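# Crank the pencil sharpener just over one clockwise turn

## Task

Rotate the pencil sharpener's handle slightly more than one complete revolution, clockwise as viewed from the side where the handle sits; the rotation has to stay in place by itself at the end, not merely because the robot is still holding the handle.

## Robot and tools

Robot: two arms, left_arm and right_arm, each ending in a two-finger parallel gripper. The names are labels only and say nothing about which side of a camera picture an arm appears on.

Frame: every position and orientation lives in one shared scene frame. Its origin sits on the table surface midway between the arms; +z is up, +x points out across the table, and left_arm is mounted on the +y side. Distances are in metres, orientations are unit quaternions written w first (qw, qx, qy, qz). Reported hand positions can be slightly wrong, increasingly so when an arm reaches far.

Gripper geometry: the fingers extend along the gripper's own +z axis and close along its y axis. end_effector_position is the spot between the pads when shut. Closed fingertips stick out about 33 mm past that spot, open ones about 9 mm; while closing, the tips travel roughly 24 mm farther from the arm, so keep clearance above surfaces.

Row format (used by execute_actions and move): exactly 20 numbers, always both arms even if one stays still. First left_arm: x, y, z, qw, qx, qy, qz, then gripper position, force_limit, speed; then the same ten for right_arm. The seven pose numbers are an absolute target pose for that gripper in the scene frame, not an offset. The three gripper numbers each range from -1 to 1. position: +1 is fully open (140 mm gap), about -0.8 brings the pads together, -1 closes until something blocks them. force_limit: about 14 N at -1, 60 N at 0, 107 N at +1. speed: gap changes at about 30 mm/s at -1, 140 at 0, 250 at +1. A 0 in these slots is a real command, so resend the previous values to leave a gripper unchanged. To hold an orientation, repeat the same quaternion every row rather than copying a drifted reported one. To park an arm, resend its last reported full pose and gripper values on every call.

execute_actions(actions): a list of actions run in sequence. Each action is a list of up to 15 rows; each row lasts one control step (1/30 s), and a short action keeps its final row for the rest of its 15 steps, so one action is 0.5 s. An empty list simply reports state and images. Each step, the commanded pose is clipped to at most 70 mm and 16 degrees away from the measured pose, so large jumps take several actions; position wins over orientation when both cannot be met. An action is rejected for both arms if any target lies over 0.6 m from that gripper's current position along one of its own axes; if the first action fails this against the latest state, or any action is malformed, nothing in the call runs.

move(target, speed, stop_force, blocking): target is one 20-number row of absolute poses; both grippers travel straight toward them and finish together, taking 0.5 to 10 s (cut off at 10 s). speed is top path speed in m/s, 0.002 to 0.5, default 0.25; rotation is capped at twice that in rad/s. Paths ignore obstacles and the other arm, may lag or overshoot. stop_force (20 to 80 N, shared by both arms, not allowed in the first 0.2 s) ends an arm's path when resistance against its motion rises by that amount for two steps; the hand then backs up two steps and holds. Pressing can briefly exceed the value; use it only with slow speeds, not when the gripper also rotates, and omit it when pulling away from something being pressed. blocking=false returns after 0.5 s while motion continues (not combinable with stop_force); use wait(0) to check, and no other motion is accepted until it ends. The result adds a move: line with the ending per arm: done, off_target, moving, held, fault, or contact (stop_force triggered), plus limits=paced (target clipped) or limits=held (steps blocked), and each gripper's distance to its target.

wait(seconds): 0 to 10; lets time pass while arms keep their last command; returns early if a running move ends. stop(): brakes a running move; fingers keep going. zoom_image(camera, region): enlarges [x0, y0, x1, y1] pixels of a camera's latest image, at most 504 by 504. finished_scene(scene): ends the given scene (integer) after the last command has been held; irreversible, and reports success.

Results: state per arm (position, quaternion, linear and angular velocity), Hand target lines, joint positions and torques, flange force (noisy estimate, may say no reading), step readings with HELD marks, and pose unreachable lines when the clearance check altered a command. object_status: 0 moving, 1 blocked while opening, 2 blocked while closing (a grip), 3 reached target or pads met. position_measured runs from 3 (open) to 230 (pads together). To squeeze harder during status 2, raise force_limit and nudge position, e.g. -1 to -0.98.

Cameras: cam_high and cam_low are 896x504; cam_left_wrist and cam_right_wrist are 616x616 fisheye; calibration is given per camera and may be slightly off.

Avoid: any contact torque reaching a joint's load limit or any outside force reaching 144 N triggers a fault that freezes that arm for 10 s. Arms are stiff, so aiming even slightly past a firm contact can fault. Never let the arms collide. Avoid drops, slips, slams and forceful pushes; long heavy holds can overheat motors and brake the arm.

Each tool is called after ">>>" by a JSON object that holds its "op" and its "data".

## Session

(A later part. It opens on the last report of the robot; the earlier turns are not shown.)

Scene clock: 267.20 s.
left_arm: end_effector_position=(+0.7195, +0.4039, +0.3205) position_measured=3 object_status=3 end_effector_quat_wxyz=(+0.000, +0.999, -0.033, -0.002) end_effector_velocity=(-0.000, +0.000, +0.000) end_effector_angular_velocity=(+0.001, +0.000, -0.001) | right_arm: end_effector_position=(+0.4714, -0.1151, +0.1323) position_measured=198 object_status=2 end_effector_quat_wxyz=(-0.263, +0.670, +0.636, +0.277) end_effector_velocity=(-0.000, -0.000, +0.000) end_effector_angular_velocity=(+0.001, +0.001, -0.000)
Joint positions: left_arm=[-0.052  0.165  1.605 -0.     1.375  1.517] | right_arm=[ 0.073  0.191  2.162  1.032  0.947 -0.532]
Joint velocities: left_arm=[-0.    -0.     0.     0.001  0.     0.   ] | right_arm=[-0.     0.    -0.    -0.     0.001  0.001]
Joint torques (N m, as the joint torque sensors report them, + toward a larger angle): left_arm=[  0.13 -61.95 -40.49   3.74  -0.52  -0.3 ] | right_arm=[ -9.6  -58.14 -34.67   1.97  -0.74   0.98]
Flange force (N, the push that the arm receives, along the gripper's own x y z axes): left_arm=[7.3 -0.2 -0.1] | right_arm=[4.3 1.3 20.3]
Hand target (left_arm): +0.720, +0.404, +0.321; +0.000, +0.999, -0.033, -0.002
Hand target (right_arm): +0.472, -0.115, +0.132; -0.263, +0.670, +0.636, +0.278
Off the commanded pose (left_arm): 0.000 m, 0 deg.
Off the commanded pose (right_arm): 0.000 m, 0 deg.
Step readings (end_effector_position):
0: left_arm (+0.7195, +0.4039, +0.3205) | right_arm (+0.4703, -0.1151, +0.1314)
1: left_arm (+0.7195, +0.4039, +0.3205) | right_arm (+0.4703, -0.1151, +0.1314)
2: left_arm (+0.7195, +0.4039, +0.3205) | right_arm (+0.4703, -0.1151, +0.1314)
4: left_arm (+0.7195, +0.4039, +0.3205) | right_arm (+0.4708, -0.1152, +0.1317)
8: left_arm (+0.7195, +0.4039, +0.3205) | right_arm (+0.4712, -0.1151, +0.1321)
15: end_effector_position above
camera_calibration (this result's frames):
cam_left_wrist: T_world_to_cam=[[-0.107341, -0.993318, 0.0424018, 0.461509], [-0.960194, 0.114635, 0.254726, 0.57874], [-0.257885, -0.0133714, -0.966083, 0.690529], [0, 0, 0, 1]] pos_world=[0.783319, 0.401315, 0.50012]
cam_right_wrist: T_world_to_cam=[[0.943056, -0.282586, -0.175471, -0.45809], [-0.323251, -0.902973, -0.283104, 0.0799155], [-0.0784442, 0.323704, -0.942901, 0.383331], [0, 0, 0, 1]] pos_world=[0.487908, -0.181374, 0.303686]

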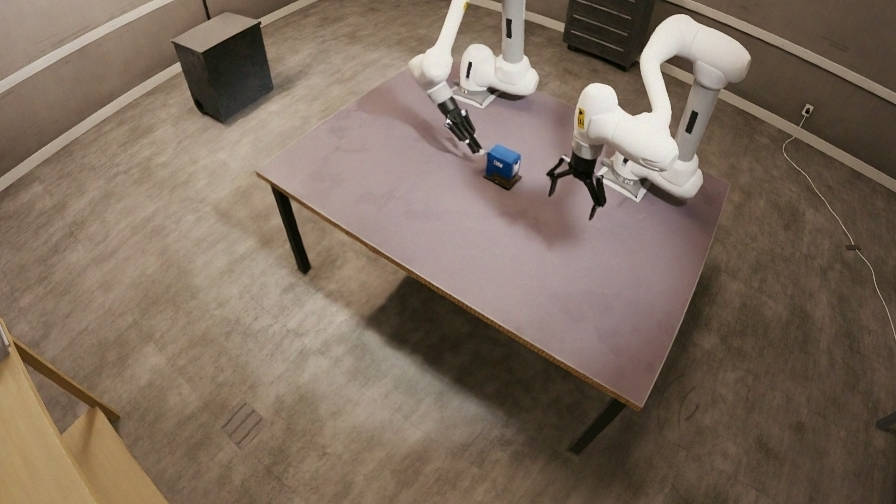

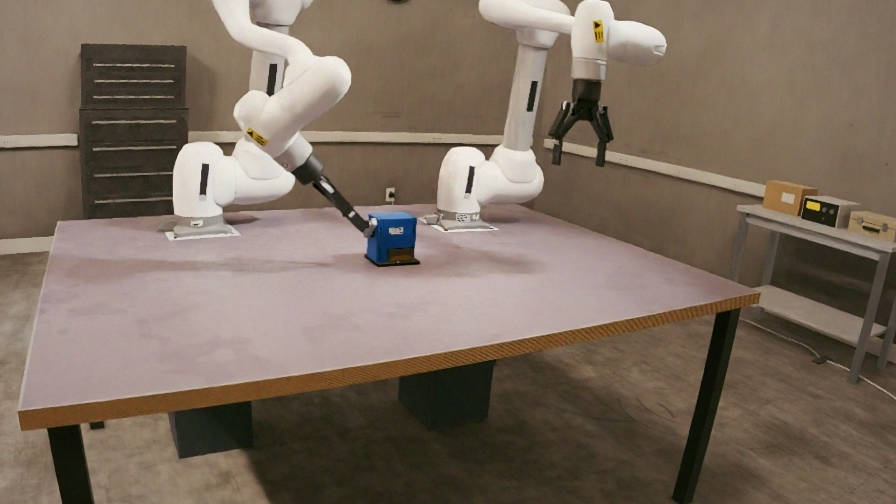

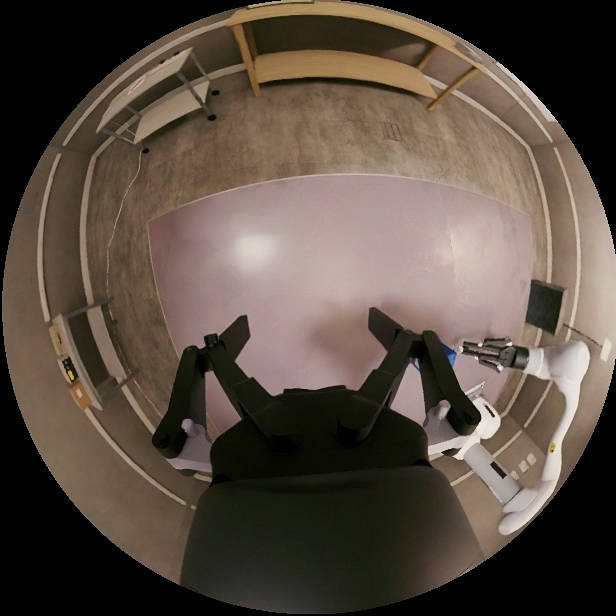

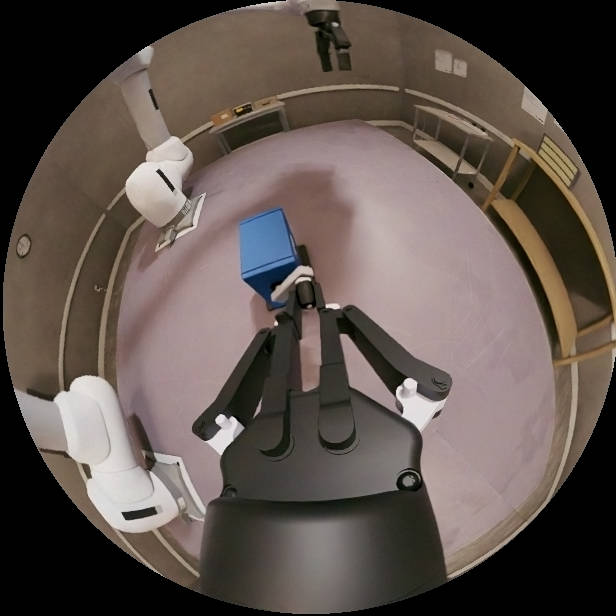

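>>> {"op": "execute_actions", "data": {"actions": [[[0.7195,0.4039,0.3205,0,0.999,-0.033,-0.002,1,0,0,0.4716,-0.1149,0.1319,-0.2634,0.6702,0.6360,0.2776,-1,-1,-0.6],[0.7195,0.4039,0.3205,0,0.999,-0.033,-0.002,1,0,0,0.4725,-0.1148,0.1309,-0.2634,0.6702,0.6360,0.2776,-1,-1,-0.6],[0.7195,0.4039,0.3205,0,0.999,-0.033,-0.002,1,0,0,0.4739,-0.1147,0.1292,-0.2634,0.6702,0.6360,0.2776,-1,-1,-0.6],[0.7195,0.4039,0.3205,0,0.999,-0.033,-0.002,1,0,0,0.4755,-0.1148,0.1269,-0.2634,0.6702,0.6360,0.2776,-1,-1,-0.6],[0.7195,0.4039,0.3205,0,0.999,-0.033,-0.002,1,0,0,0.4773,-0.1149,0.1241,-0.2634,0.6702,0.6360,0.2776,-1,-1,-0.6],[0.7195,0.4039,0.3205,0,0.999,-0.033,-0.002,1,0,0,0.4791,-0.1149,0.1210,-0.2634,0.6702,0.6360,0.2776,-1,-1,-0.6],[0.7195,0.4039,0.3205,0,0.999,-0.033,-0.002,1,0,0,0.4807,-0.1150,0.1175,-0.2634,0.6702,0.6360,0.2776,-1,-1,-0.6],[0.7195,0.4039,0.3205,0,0.999,-0.033,-0.002,1,0,0,0.4821,-0.1151,0.1138,-0.2634,0.6702,0.6360,0.2776,-1,-1,-0.6],[0.7195,0.4039,0.3205,0,0.999,-0.033,-0.002,1,0,0,0.4832,-0.1151,0.1101,-0.2634,0.6702,0.6360,0.2776,-1,-1,-0.6],[0.7195,0.4039,0.3205,0,0.999,-0.033,-0.002,1,0,0,0.4840,-0.1151,0.1066,-0.2634,0.6702,0.6360,0.2776,-1,-1,-0.6],[0.7195,0.4039,0.3205,0,0.999,-0.033,-0.002,1,0,0,0.4846,-0.1152,0.1034,-0.2634,0.6702,0.6360,0.2776,-1,-1,-0.6],[0.7195,0.4039,0.3205,0,0.999,-0.033,-0.002,1,0,0,0.4848,-0.1152,0.1006,-0.2634,0.6702,0.6360,0.2776,-1,-1,-0.6],[0.7195,0.4039,0.3205,0,0.999,-0.033,-0.002,1,0,0,0.4850,-0.1152,0.0984,-0.2634,0.6702,0.6360,0.2776,-1,-1,-0.6],[0.7195,0.4039,0.3205,0,0.999,-0.033,-0.002,1,0,0,0.4850,-0.1152,0.0970,-0.2634,0.6702,0.6360,0.2776,-1,-1,-0.6],[0.7195,0.4039,0.3205,0,0.999,-0.033,-0.002,1,0,0,0.4850,-0.1152,0.0965,-0.2634,0.6702,0.6360,0.2776,-1,-1,-0.6]]]}}

>>> {"op": "wait", "data": {"seconds": 0.6}}

Scene clock: 293.77 s.
left_arm: end_effector_position=(+0.7195, +0.4039, +0.3205) position_measured=3 object_status=3 end_effector_quat_wxyz=(+0.000, +0.999, -0.033, -0.002) end_effector_velocity=(-0.000, -0.000, +0.001) end_effector_angular_velocity=(-0.000, -0.002, +0.001) | right_arm: end_effector_position=(+0.4849, -0.1152, +0.0981) position_measured=198 object_status=2 end_effector_quat_wxyz=(-0.263, +0.670, +0.636, +0.277) end_effector_velocity=(+0.001, +0.001, -0.047) end_effector_angular_velocity=(+0.004, +0.002, +0.002)
Joint positions: left_arm=[-0.052  0.165  1.605 -0.     1.375  1.517] | right_arm=[ 0.07   0.257  2.161  1.073  0.916 -0.604]
Joint velocities: left_arm=[ 0.    -0.002  0.    -0.    -0.001 -0.001] | right_arm=[-0.001  0.072  0.027  0.069 -0.043 -0.111]
Joint torques (N m, as the joint torque sensors report them, + toward a larger angle): left_arm=[  0.53 -60.87 -40.98   3.94  -0.34  -0.16] | right_arm=[ -6.69 -68.27 -34.69   2.97  -0.28   1.23]
Flange force (N, the push that the arm receives, along the gripper's own x y z axes): left_arm=[4.1 0.5 0.4] | right_arm=[3.4 -1.8 14.1]
Hand target (left_arm): +0.720, +0.404, +0.321; +0.000, +0.999, -0.033, -0.002
Hand target (right_arm): +0.485, -0.115, +0.097; -0.263, +0.670, +0.636, +0.277
Off the commanded pose (left_arm): 0.000 m, 0 deg.
Off the commanded pose (right_arm): 0.002 m, 0 deg.
Step readings (end_effector_position):
0: left_arm (+0.7195, +0.4039, +0.3205) | right_arm (+0.4715, -0.1151, +0.1324)
1: left_arm (+0.7195, +0.4039, +0.3205) | right_arm (+0.4715, -0.1151, +0.1324)
2: left_arm (+0.7195, +0.4039, +0.3205) | right_arm (+0.4717, -0.1151, +0.1323)
4: left_arm (+0.7195, +0.4039, +0.3205) | right_arm (+0.4732, -0.1149, +0.1303)
8: left_arm (+0.7195, +0.4039, +0.3205) | right_arm (+0.4793, -0.1150, +0.1203)
15: end_effector_position above
camera_calibration (this result's frames):
cam_left_wrist: T_world_to_cam=[[-0.107341, -0.993318, 0.0424018, 0.461509], [-0.960194, 0.114635, 0.254726, 0.57874], [-0.257885, -0.0133714, -0.966083, 0.690529], [0, 0, 0, 1]] pos_world=[0.783319, 0.401315, 0.50012]
cam_right_wrist: T_world_to_cam=[[0.943023, -0.282688, -0.175484, -0.476869], [-0.323346, -0.902967, -0.283015, 0.074563], [-0.078451, 0.323631, -0.942925, 0.352186], [0, 0, 0, 1]] pos_world=[0.501437, -0.181455, 0.269505]

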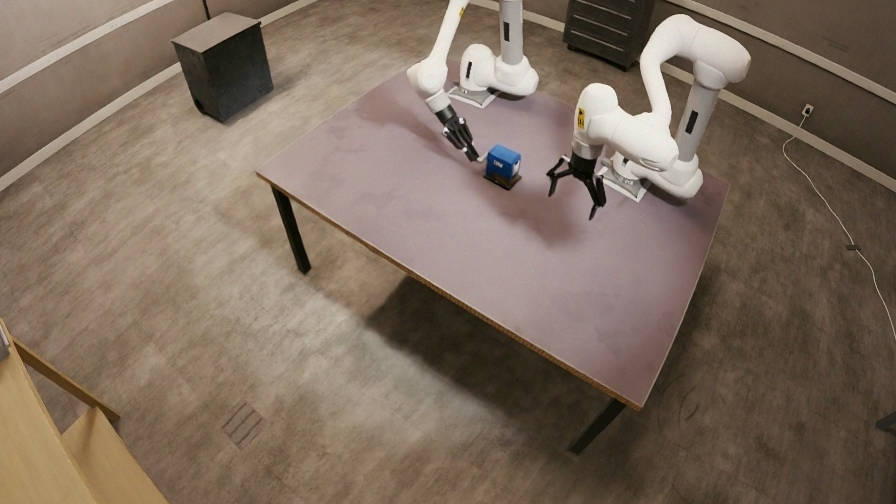

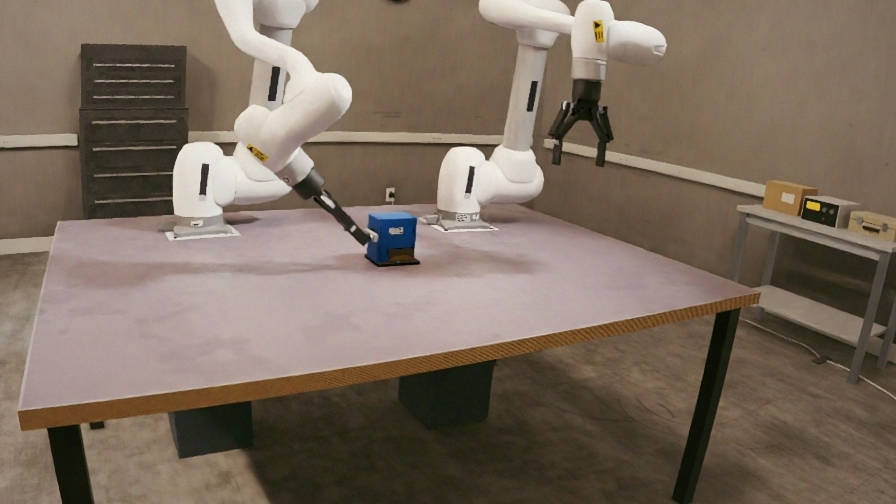

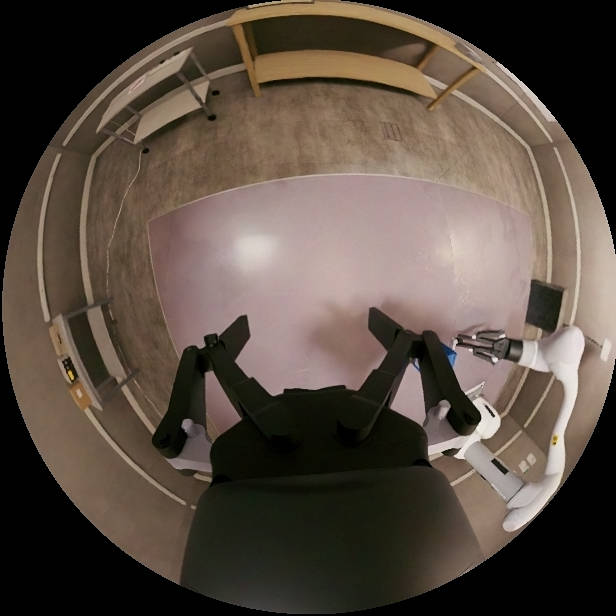

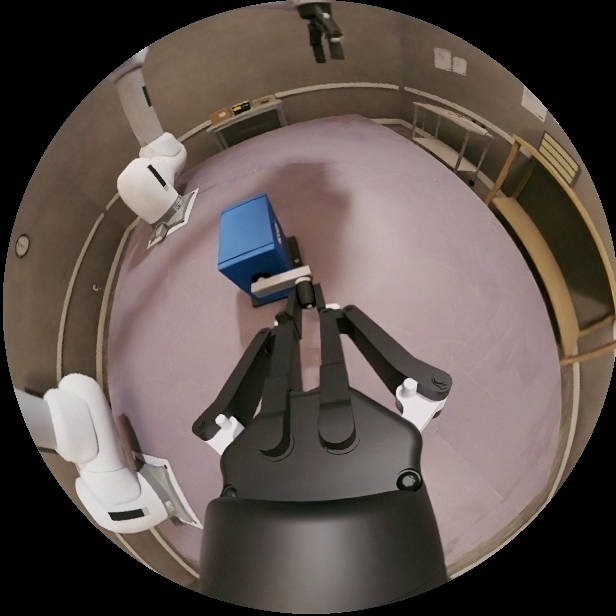

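Scene clock: 294.37 s.
left_arm: end_effector_position=(+0.7195, +0.4039, +0.3205) position_measured=3 object_status=3 end_effector_quat_wxyz=(+0.000, +0.999, -0.033, -0.002) end_effector_velocity=(+0.000, +0.001, +0.000) end_effector_angular_velocity=(+0.001, -0.001, +0.000) | right_arm: end_effector_position=(+0.4850, -0.1152, +0.0965) position_measured=198 object_status=2 end_effector_quat_wxyz=(-0.263, +0.670, +0.636, +0.277) end_effector_velocity=(+0.000, -0.000, -0.000) end_effector_angular_velocity=(-0.001, +0.000, -0.000)
Joint positions: left_arm=[-0.052  0.165  1.605 -0.     1.375  1.517] | right_arm=[ 0.07   0.259  2.162  1.075  0.915 -0.608]
Joint velocities: left_arm=[ 0.001  0.    -0.     0.001 -0.    -0.   ] | right_arm=[-0.     0.    -0.001 -0.001 -0.     0.001]
Joint torques (N m, as the joint torque sensors report them, + toward a larger angle): left_arm=[  0.54 -62.83 -40.13   3.59  -0.61  -0.45] | right_arm=[ -7.2  -61.55 -33.88   2.86  -1.13   1.01]
Flange force (N, the push that the arm receives, along the gripper's own x y z axes): left_arm=[9.0 0.0 -0.8] | right_arm=[1.1 -1.9 12.9]
Hand target (left_arm): +0.720, +0.404, +0.321; +0.000, +0.999, -0.033, -0.002
Hand target (right_arm): +0.485, -0.115, +0.097; -0.263, +0.670, +0.636, +0.277
Off the commanded pose (left_arm): 0.000 m, 0 deg.
Off the commanded pose (right_arm): 0.000 m, 0 deg.
wait: 0.60 s; at rest by 0.20 s
camera_calibration (this result's frames):
cam_left_wrist: T_world_to_cam=[[-0.107341, -0.993318, 0.0424018, 0.461509], [-0.960194, 0.114635, 0.254726, 0.57874], [-0.257885, -0.0133713, -0.966083, 0.690529], [0, 0, 0, 1]] pos_world=[0.783319, 0.401315, 0.50012]
cam_right_wrist: T_world_to_cam=[[0.943032, -0.282686, -0.175442, -0.47719], [-0.323343, -0.902921, -0.283166, 0.0741783], [-0.0783627, 0.323763, -0.942888, 0.350677], [0, 0, 0, 1]] pos_world=[0.50147, -0.181454, 0.267935]

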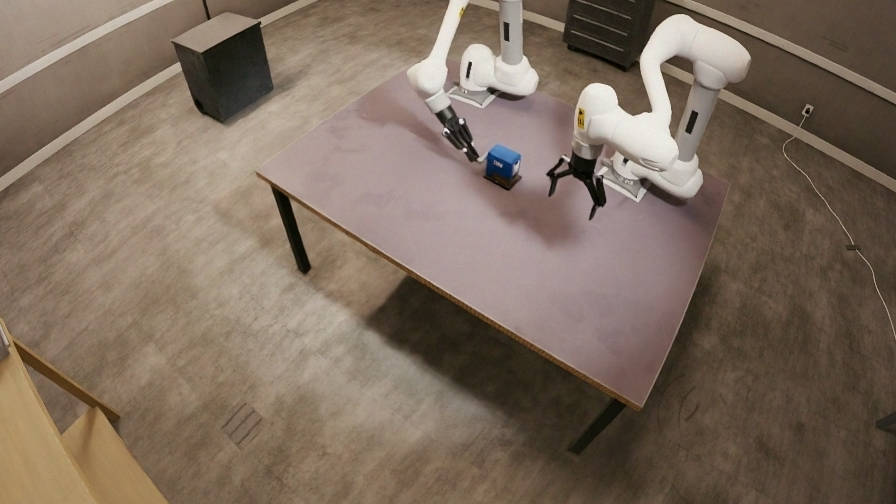

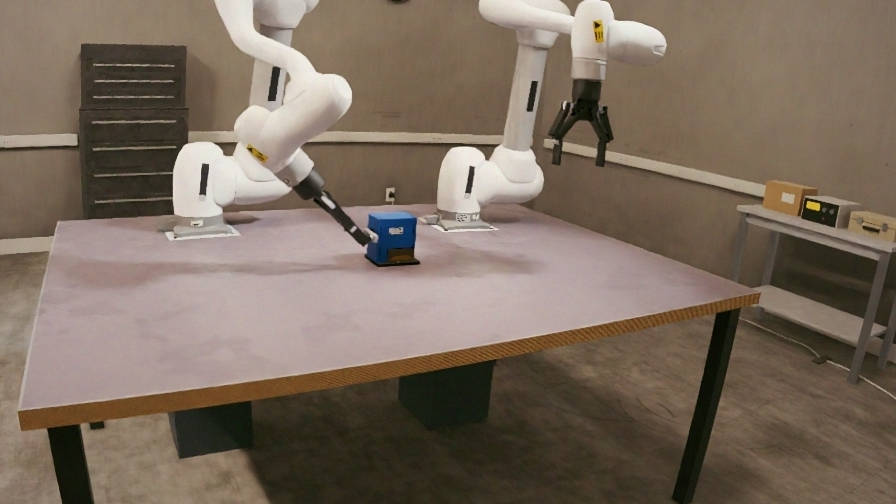

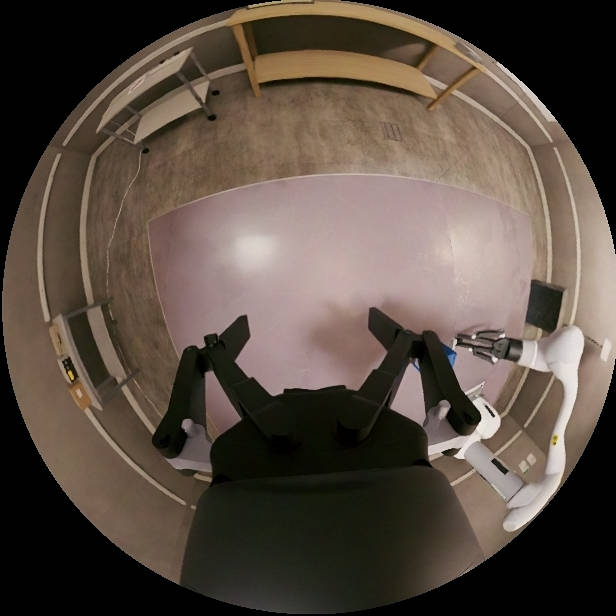

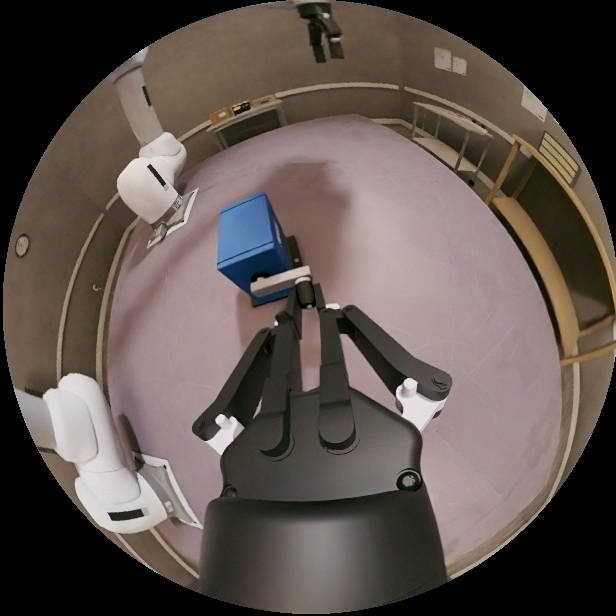

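>>> {"op": "execute_actions", "data": {"actions": [[[0.7195,0.4039,0.3205,0,0.999,-0.033,-0.002,1,0,0,0.4849,-0.1151,0.0966,-0.2634,0.6702,0.6360,0.2776,-1,-1,-0.6],[0.7195,0.4039,0.3205,0,0.999,-0.033,-0.002,1,0,0,0.4848,-0.1151,0.0961,-0.2634,0.6702,0.6360,0.2776,-1,-1,-0.6],[0.7195,0.4039,0.3205,0,0.999,-0.033,-0.002,1,0,0,0.4847,-0.1150,0.0951,-0.2634,0.6702,0.6360,0.2776,-1,-1,-0.6],[0.7195,0.4039,0.3205,0,0.999,-0.033,-0.002,1,0,0,0.4846,-0.1150,0.0938,-0.2634,0.6702,0.6360,0.2776,-1,-1,-0.6],[0.7195,0.4039,0.3205,0,0.999,-0.033,-0.002,1,0,0,0.4845,-0.1150,0.0921,-0.2634,0.6702,0.6360,0.2776,-1,-1,-0.6],[0.7195,0.4039,0.3205,0,0.999,-0.033,-0.002,1,0,0,0.4843,-0.1150,0.0902,-0.2634,0.6702,0.6360,0.2776,-1,-1,-0.6],[0.7195,0.4039,0.3205,0,0.999,-0.033,-0.002,1,0,0,0.4840,-0.1150,0.0880,-0.2634,0.6702,0.6360,0.2776,-1,-1,-0.6],[0.7195,0.4039,0.3205,0,0.999,-0.033,-0.002,1,0,0,0.4835,-0.1150,0.0856,-0.2634,0.6702,0.6360,0.2776,-1,-1,-0.6],[0.7195,0.4039,0.3205,0,0.999,-0.033,-0.002,1,0,0,0.4829,-0.1149,0.0831,-0.2634,0.6702,0.6360,0.2776,-1,-1,-0.6],[0.7195,0.4039,0.3205,0,0.999,-0.033,-0.002,1,0,0,0.4821,-0.1149,0.0804,-0.2634,0.6702,0.6360,0.2776,-1,-1,-0.6],[0.7195,0.4039,0.3205,0,0.999,-0.033,-0.002,1,0,0,0.4811,-0.1149,0.0776,-0.2634,0.6702,0.6360,0.2776,-1,-1,-0.6],[0.7195,0.4039,0.3205,0,0.999,-0.033,-0.002,1,0,0,0.4799,-0.1148,0.0748,-0.2634,0.6702,0.6360,0.2776,-1,-1,-0.6],[0.7195,0.4039,0.3205,0,0.999,-0.033,-0.002,1,0,0,0.4785,-0.1148,0.0719,-0.2634,0.6702,0.6360,0.2776,-1,-1,-0.6],[0.7195,0.4039,0.3205,0,0.999,-0.033,-0.002,1,0,0,0.4769,-0.1147,0.0691,-0.2634,0.6702,0.6360,0.2776,-1,-1,-0.6],[0.7195,0.4039,0.3205,0,0.999,-0.033,-0.002,1,0,0,0.4751,-0.1147,0.0664,-0.2634,0.6702,0.6360,0.2776,-1,-1,-0.6]],[[0.7195,0.4039,0.3205,0,0.999,-0.033,-0.002,1,0,0,0.4732,-0.1146,0.0639,-0.2634,0.6702,0.6360,0.2776,-1,-1,-0.6],[0.7195,0.4039,0.3205,0,0.999,-0.033,-0.002,1,0,0,0.4711,-0.1145,0.0614,-0.2634,0.6702,0.6360,0.2776,-1,-1,-0.6],[0.7195,0.4039,0.3205,0,0.999,-0.033,-0.002,1,0,0,0.4689,-0.1144,0.0591,-0.2634,0.6702,0.6360,0.2776,-1,-1,-0.6],[0.7195,0.4039,0.3205,0,0.999,-0.033,-0.002,1,0,0,0.4667,-0.1143,0.0570,-0.2634,0.6702,0.6360,0.2776,-1,-1,-0.6],[0.7195,0.4039,0.3205,0,0.999,-0.033,-0.002,1,0,0,0.4644,-0.1143,0.0551,-0.2634,0.6702,0.6360,0.2776,-1,-1,-0.6],[0.7195,0.4039,0.3205,0,0.999,-0.033,-0.002,1,0,0,0.4621,-0.1142,0.0535,-0.2634,0.6702,0.6360,0.2776,-1,-1,-0.6],[0.7195,0.4039,0.3205,0,0.999,-0.033,-0.002,1,0,0,0.4600,-0.1141,0.0520,-0.2634,0.6702,0.6360,0.2776,-1,-1,-0.6],[0.7195,0.4039,0.3205,0,0.999,-0.033,-0.002,1,0,0,0.4579,-0.1140,0.0508,-0.2634,0.6702,0.6360,0.2776,-1,-1,-0.6],[0.7195,0.4039,0.3205,0,0.999,-0.033,-0.002,1,0,0,0.4559,-0.1139,0.0497,-0.2634,0.6702,0.6360,0.2776,-1,-1,-0.6],[0.7195,0.4039,0.3205,0,0.999,-0.033,-0.002,1,0,0,0.4542,-0.1139,0.0488,-0.2634,0.6702,0.6360,0.2776,-1,-1,-0.6],[0.7195,0.4039,0.3205,0,0.999,-0.033,-0.002,1,0,0,0.4527,-0.1138,0.0482,-0.2634,0.6702,0.6360,0.2776,-1,-1,-0.6],[0.7195,0.4039,0.3205,0,0.999,-0.033,-0.002,1,0,0,0.4515,-0.1138,0.0477,-0.2634,0.6702,0.6360,0.2776,-1,-1,-0.6],[0.7195,0.4039,0.3205,0,0.999,-0.033,-0.002,1,0,0,0.4505,-0.1137,0.0473,-0.2634,0.6702,0.6360,0.2776,-1,-1,-0.6],[0.7195,0.4039,0.3205,0,0.999,-0.033,-0.002,1,0,0,0.4500,-0.1137,0.0471,-0.2634,0.6702,0.6360,0.2776,-1,-1,-0.6],[0.7195,0.4039,0.3205,0,0.999,-0.033,-0.002,1,0,0,0.4498,-0.1137,0.0470,-0.2634,0.6702,0.6360,0.2776,-1,-1,-0.6]]]}}

>>> {"op": "wait", "data": {"seconds": 0.5}}

Scene clock: 321.30 s.
left_arm: end_effector_position=(+0.7195, +0.4039, +0.3205) position_measured=3 object_status=3 end_effector_quat_wxyz=(+0.000, +0.999, -0.033, -0.002) end_effector_velocity=(-0.000, +0.000, -0.000) end_effector_angular_velocity=(-0.000, +0.002, +0.001) | right_arm: end_effector_position=(+0.4503, -0.1138, +0.0472) position_measured=198 object_status=2 end_effector_quat_wxyz=(-0.263, +0.670, +0.636, +0.277) end_effector_velocity=(-0.014, +0.001, -0.005) end_effector_angular_velocity=(+0.002, -0.003, -0.001)
Joint positions: left_arm=[-0.052  0.165  1.605 -0.     1.375  1.517] | right_arm=[ 0.081  0.296  2.252  1.175  0.854 -0.752]
Joint velocities: left_arm=[ 0.     0.001 -0.    -0.001  0.002 -0.001] | right_arm=[ 0.004 -0.008  0.03   0.025 -0.011 -0.03 ]
Joint torques (N m, as the joint torque sensors report them, + toward a larger angle): left_arm=[ -0.49 -63.29 -41.01   3.6   -0.65  -0.48] | right_arm=[ -1.57 -58.05 -27.46   2.64   1.49   1.07]
Flange force (N, the push that the arm receives, along the gripper's own x y z axes): left_arm=[8.5 -1.4 0.8] | right_arm=[-1.9 3.0 3.8]
Flange force at the end of the 1st action (N, along the gripper's axes at the end of the call): left_arm=[5.6 -1.8 0.4] | right_arm=[1.2 -5.2 6.3]
Hand target (left_arm): +0.720, +0.404, +0.321; +0.000, +0.999, -0.033, -0.002
Hand target (right_arm): +0.450, -0.114, +0.047; -0.263, +0.670, +0.636, +0.278
Off the commanded pose (left_arm): 0.000 m, 0 deg.
Off the commanded pose (right_arm): 0.001 m, 0 deg.
Step readings (end_effector_position; steps 1 to 15: 1st action; 16 to 30: 2nd action):
0: left_arm (+0.7195, +0.4039, +0.3205) | right_arm (+0.4850, -0.1152, +0.0965)
1: left_arm (+0.7195, +0.4039, +0.3205) | right_arm (+0.4850, -0.1152, +0.0965)
2: left_arm (+0.7195, +0.4039, +0.3205) | right_arm (+0.4849, -0.1152, +0.0965)
4: left_arm (+0.7195, +0.4039, +0.3205) | right_arm (+0.4849, -0.1152, +0.0955)
8: left_arm (+0.7195, +0.4039, +0.3205) | right_arm (+0.4842, -0.1151, +0.0892)
15: left_arm (+0.7195, +0.4039, +0.3205) | right_arm (+0.4778, -0.1149, +0.0710)
16: left_arm (+0.7195, +0.4039, +0.3205) | right_arm (+0.4761, -0.1148, +0.0682)
17: left_arm (+0.7195, +0.4039, +0.3205) | right_arm (+0.4743, -0.1147, +0.0656)
19: left_arm (+0.7195, +0.4039, +0.3205) | right_arm (+0.4702, -0.1146, +0.0607)
23: left_arm (+0.7195, +0.4039, +0.3205) | right_arm (+0.4612, -0.1142, +0.0530)
30: end_effector_position above
camera_calibration (this result's frames):
cam_left_wrist: T_world_to_cam=[[-0.107341, -0.993318, 0.0424018, 0.461509], [-0.960194, 0.114635, 0.254726, 0.57874], [-0.257885, -0.0133714, -0.966083, 0.690529], [0, 0, 0, 1]] pos_world=[0.783319, 0.401315, 0.50012]
cam_right_wrist: T_world_to_cam=[[0.943016, -0.282656, -0.175572, -0.45273], [-0.323355, -0.902923, -0.283147, 0.050266], [-0.0784945, 0.323784, -0.942869, 0.301005], [0, 0, 0, 1]] pos_world=[0.466813, -0.180041, 0.218555]

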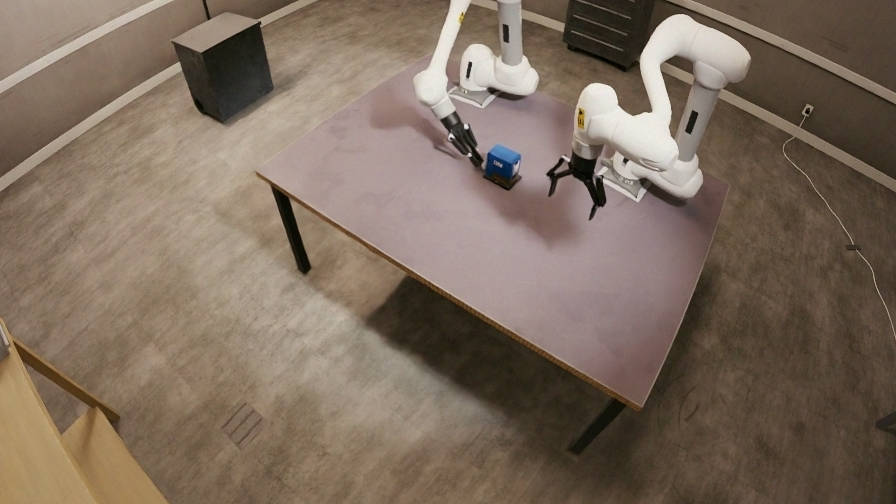

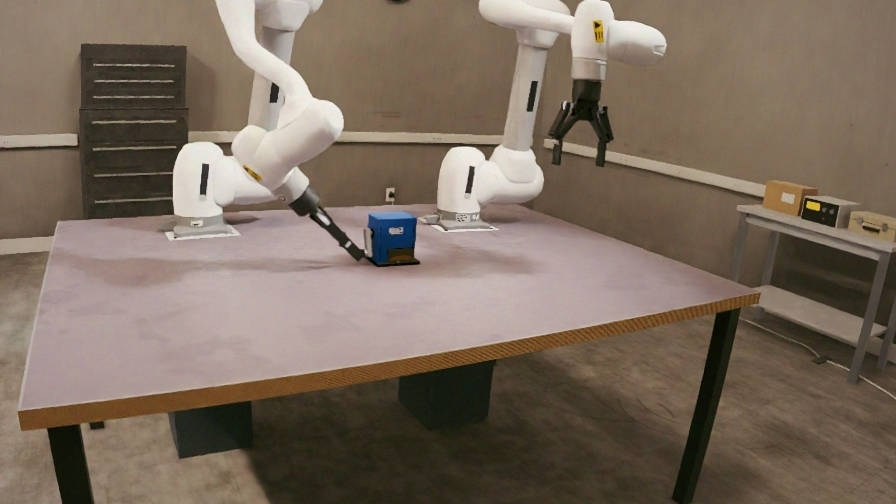

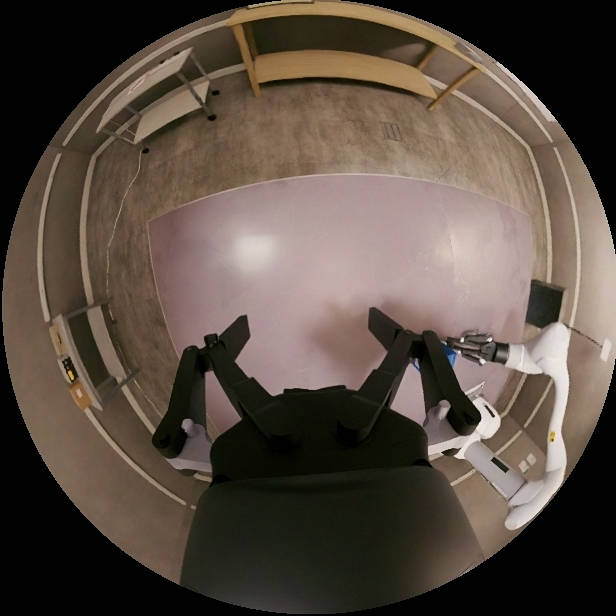

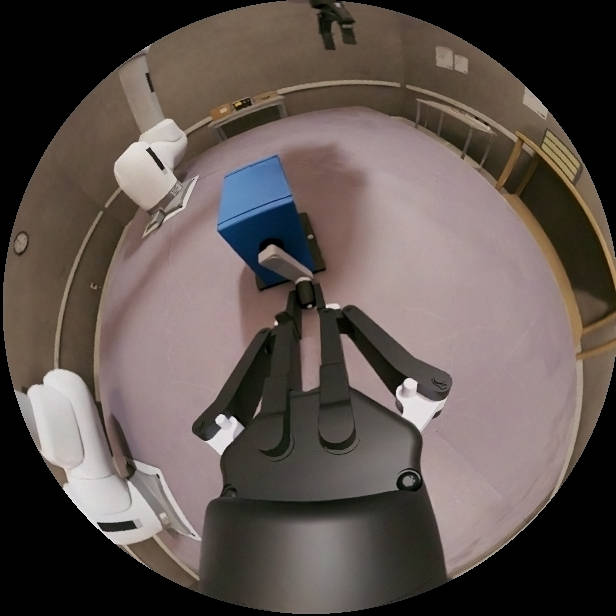

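Scene clock: 321.80 s.
left_arm: end_effector_position=(+0.7195, +0.4039, +0.3205) position_measured=3 object_status=3 end_effector_quat_wxyz=(+0.000, +0.999, -0.033, -0.002) end_effector_velocity=(-0.000, +0.001, +0.000) end_effector_angular_velocity=(+0.000, -0.000, +0.001) | right_arm: end_effector_position=(+0.4498, -0.1137, +0.0470) position_measured=198 object_status=2 end_effector_quat_wxyz=(-0.263, +0.670, +0.636, +0.278) end_effector_velocity=(-0.000, -0.000, -0.000) end_effector_angular_velocity=(-0.000, -0.000, +0.001)
Joint positions: left_arm=[-0.052  0.165  1.605 -0.     1.375  1.517] | right_arm=[ 0.081  0.296  2.253  1.176  0.853 -0.753]
Joint velocities: left_arm=[ 0.001 -0.    -0.     0.     0.    -0.001] | right_arm=[-0.001  0.     0.001 -0.     0.    -0.002]
Joint torques (N m, as the joint torque sensors report them, + toward a larger angle): left_arm=[  0.32 -62.02 -40.58   3.76  -0.46  -0.44] | right_arm=[ -2.64 -60.93 -26.06   2.33   1.84   1.21]
Flange force (N, the push that the arm receives, along the gripper's own x y z axes): left_arm=[7.0 -0.3 0.0] | right_arm=[-2.5 4.1 10.8]
Hand target (left_arm): +0.720, +0.404, +0.321; +0.000, +0.999, -0.033, -0.002
Hand target (right_arm): +0.450, -0.114, +0.047; -0.263, +0.670, +0.636, +0.278
Off the commanded pose (left_arm): 0.000 m, 0 deg.
Off the commanded pose (right_arm): 0.000 m, 0 deg.
wait: 0.50 s; at rest by 0.17 s
camera_calibration (this result's frames):
cam_left_wrist: T_world_to_cam=[[-0.107341, -0.993318, 0.0424017, 0.461509], [-0.960194, 0.114635, 0.254726, 0.57874], [-0.257885, -0.0133713, -0.966083, 0.690529], [0, 0, 0, 1]] pos_world=[0.783319, 0.401315, 0.50012]
cam_right_wrist: T_world_to_cam=[[0.94304, -0.282668, -0.175427, -0.452296], [-0.323329, -0.902894, -0.283269, 0.0500781], [-0.0783209, 0.323855, -0.942859, 0.300738], [0, 0, 0, 1]] pos_world=[0.466279, -0.18003, 0.218394]

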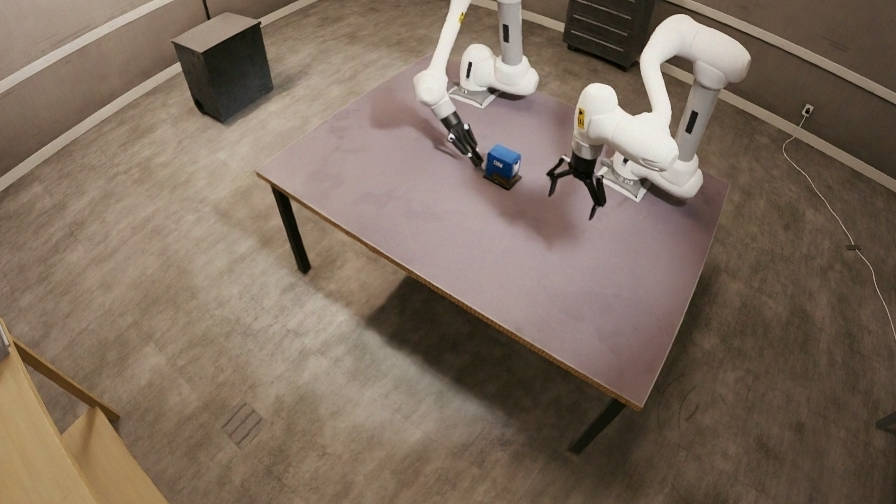

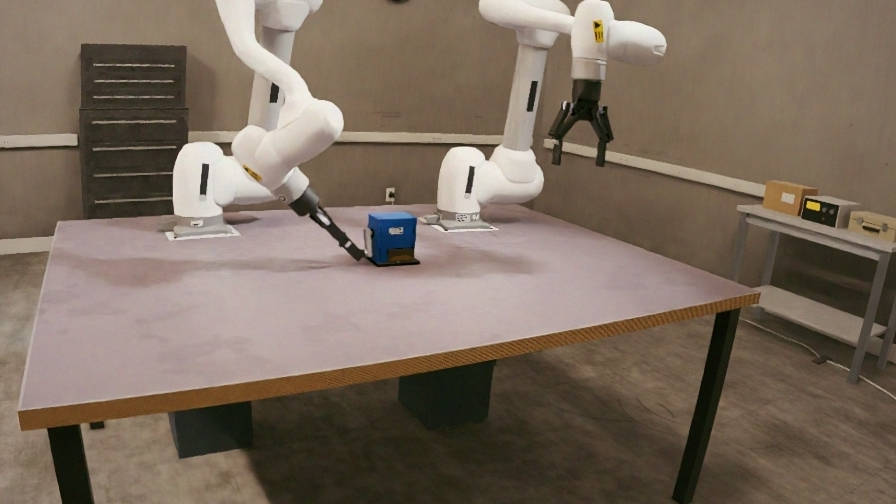

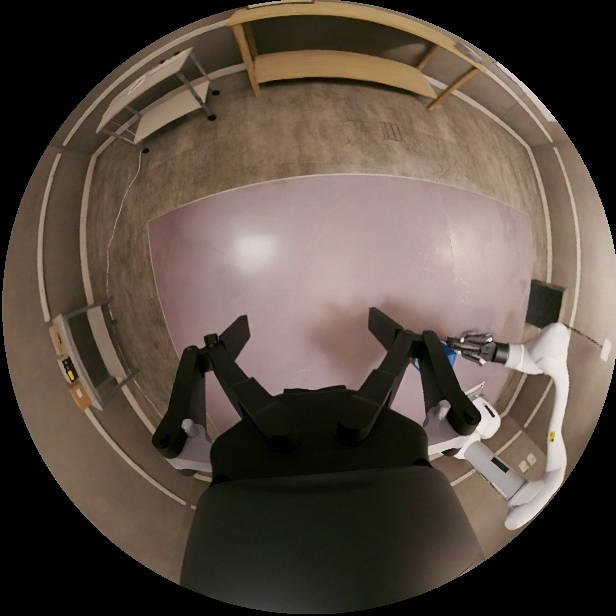

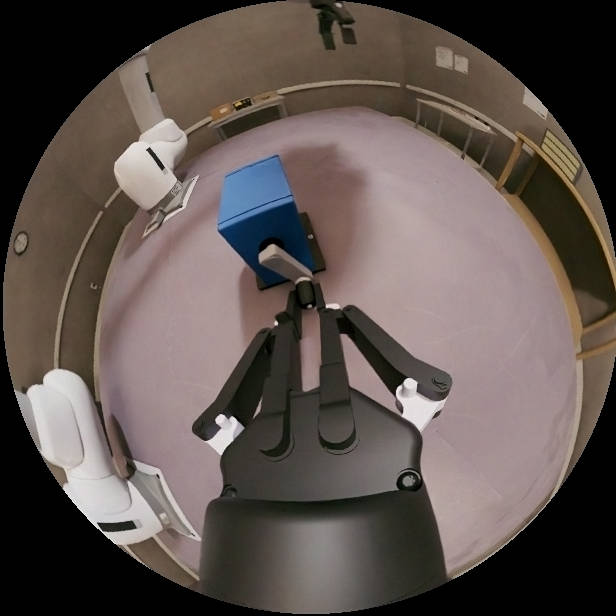

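>>> {"op": "zoom_image", "data": {"camera": "cam_low", "region": [330, 200, 430, 280]}}

Region (330, 200, 430, 280) of cam_low's 896x504 image, scaled by 5.040, with more detail than that image has; it fills the top 403 rows of this view, and the rest is white.

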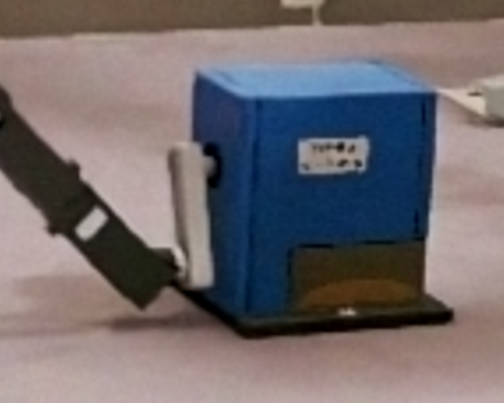

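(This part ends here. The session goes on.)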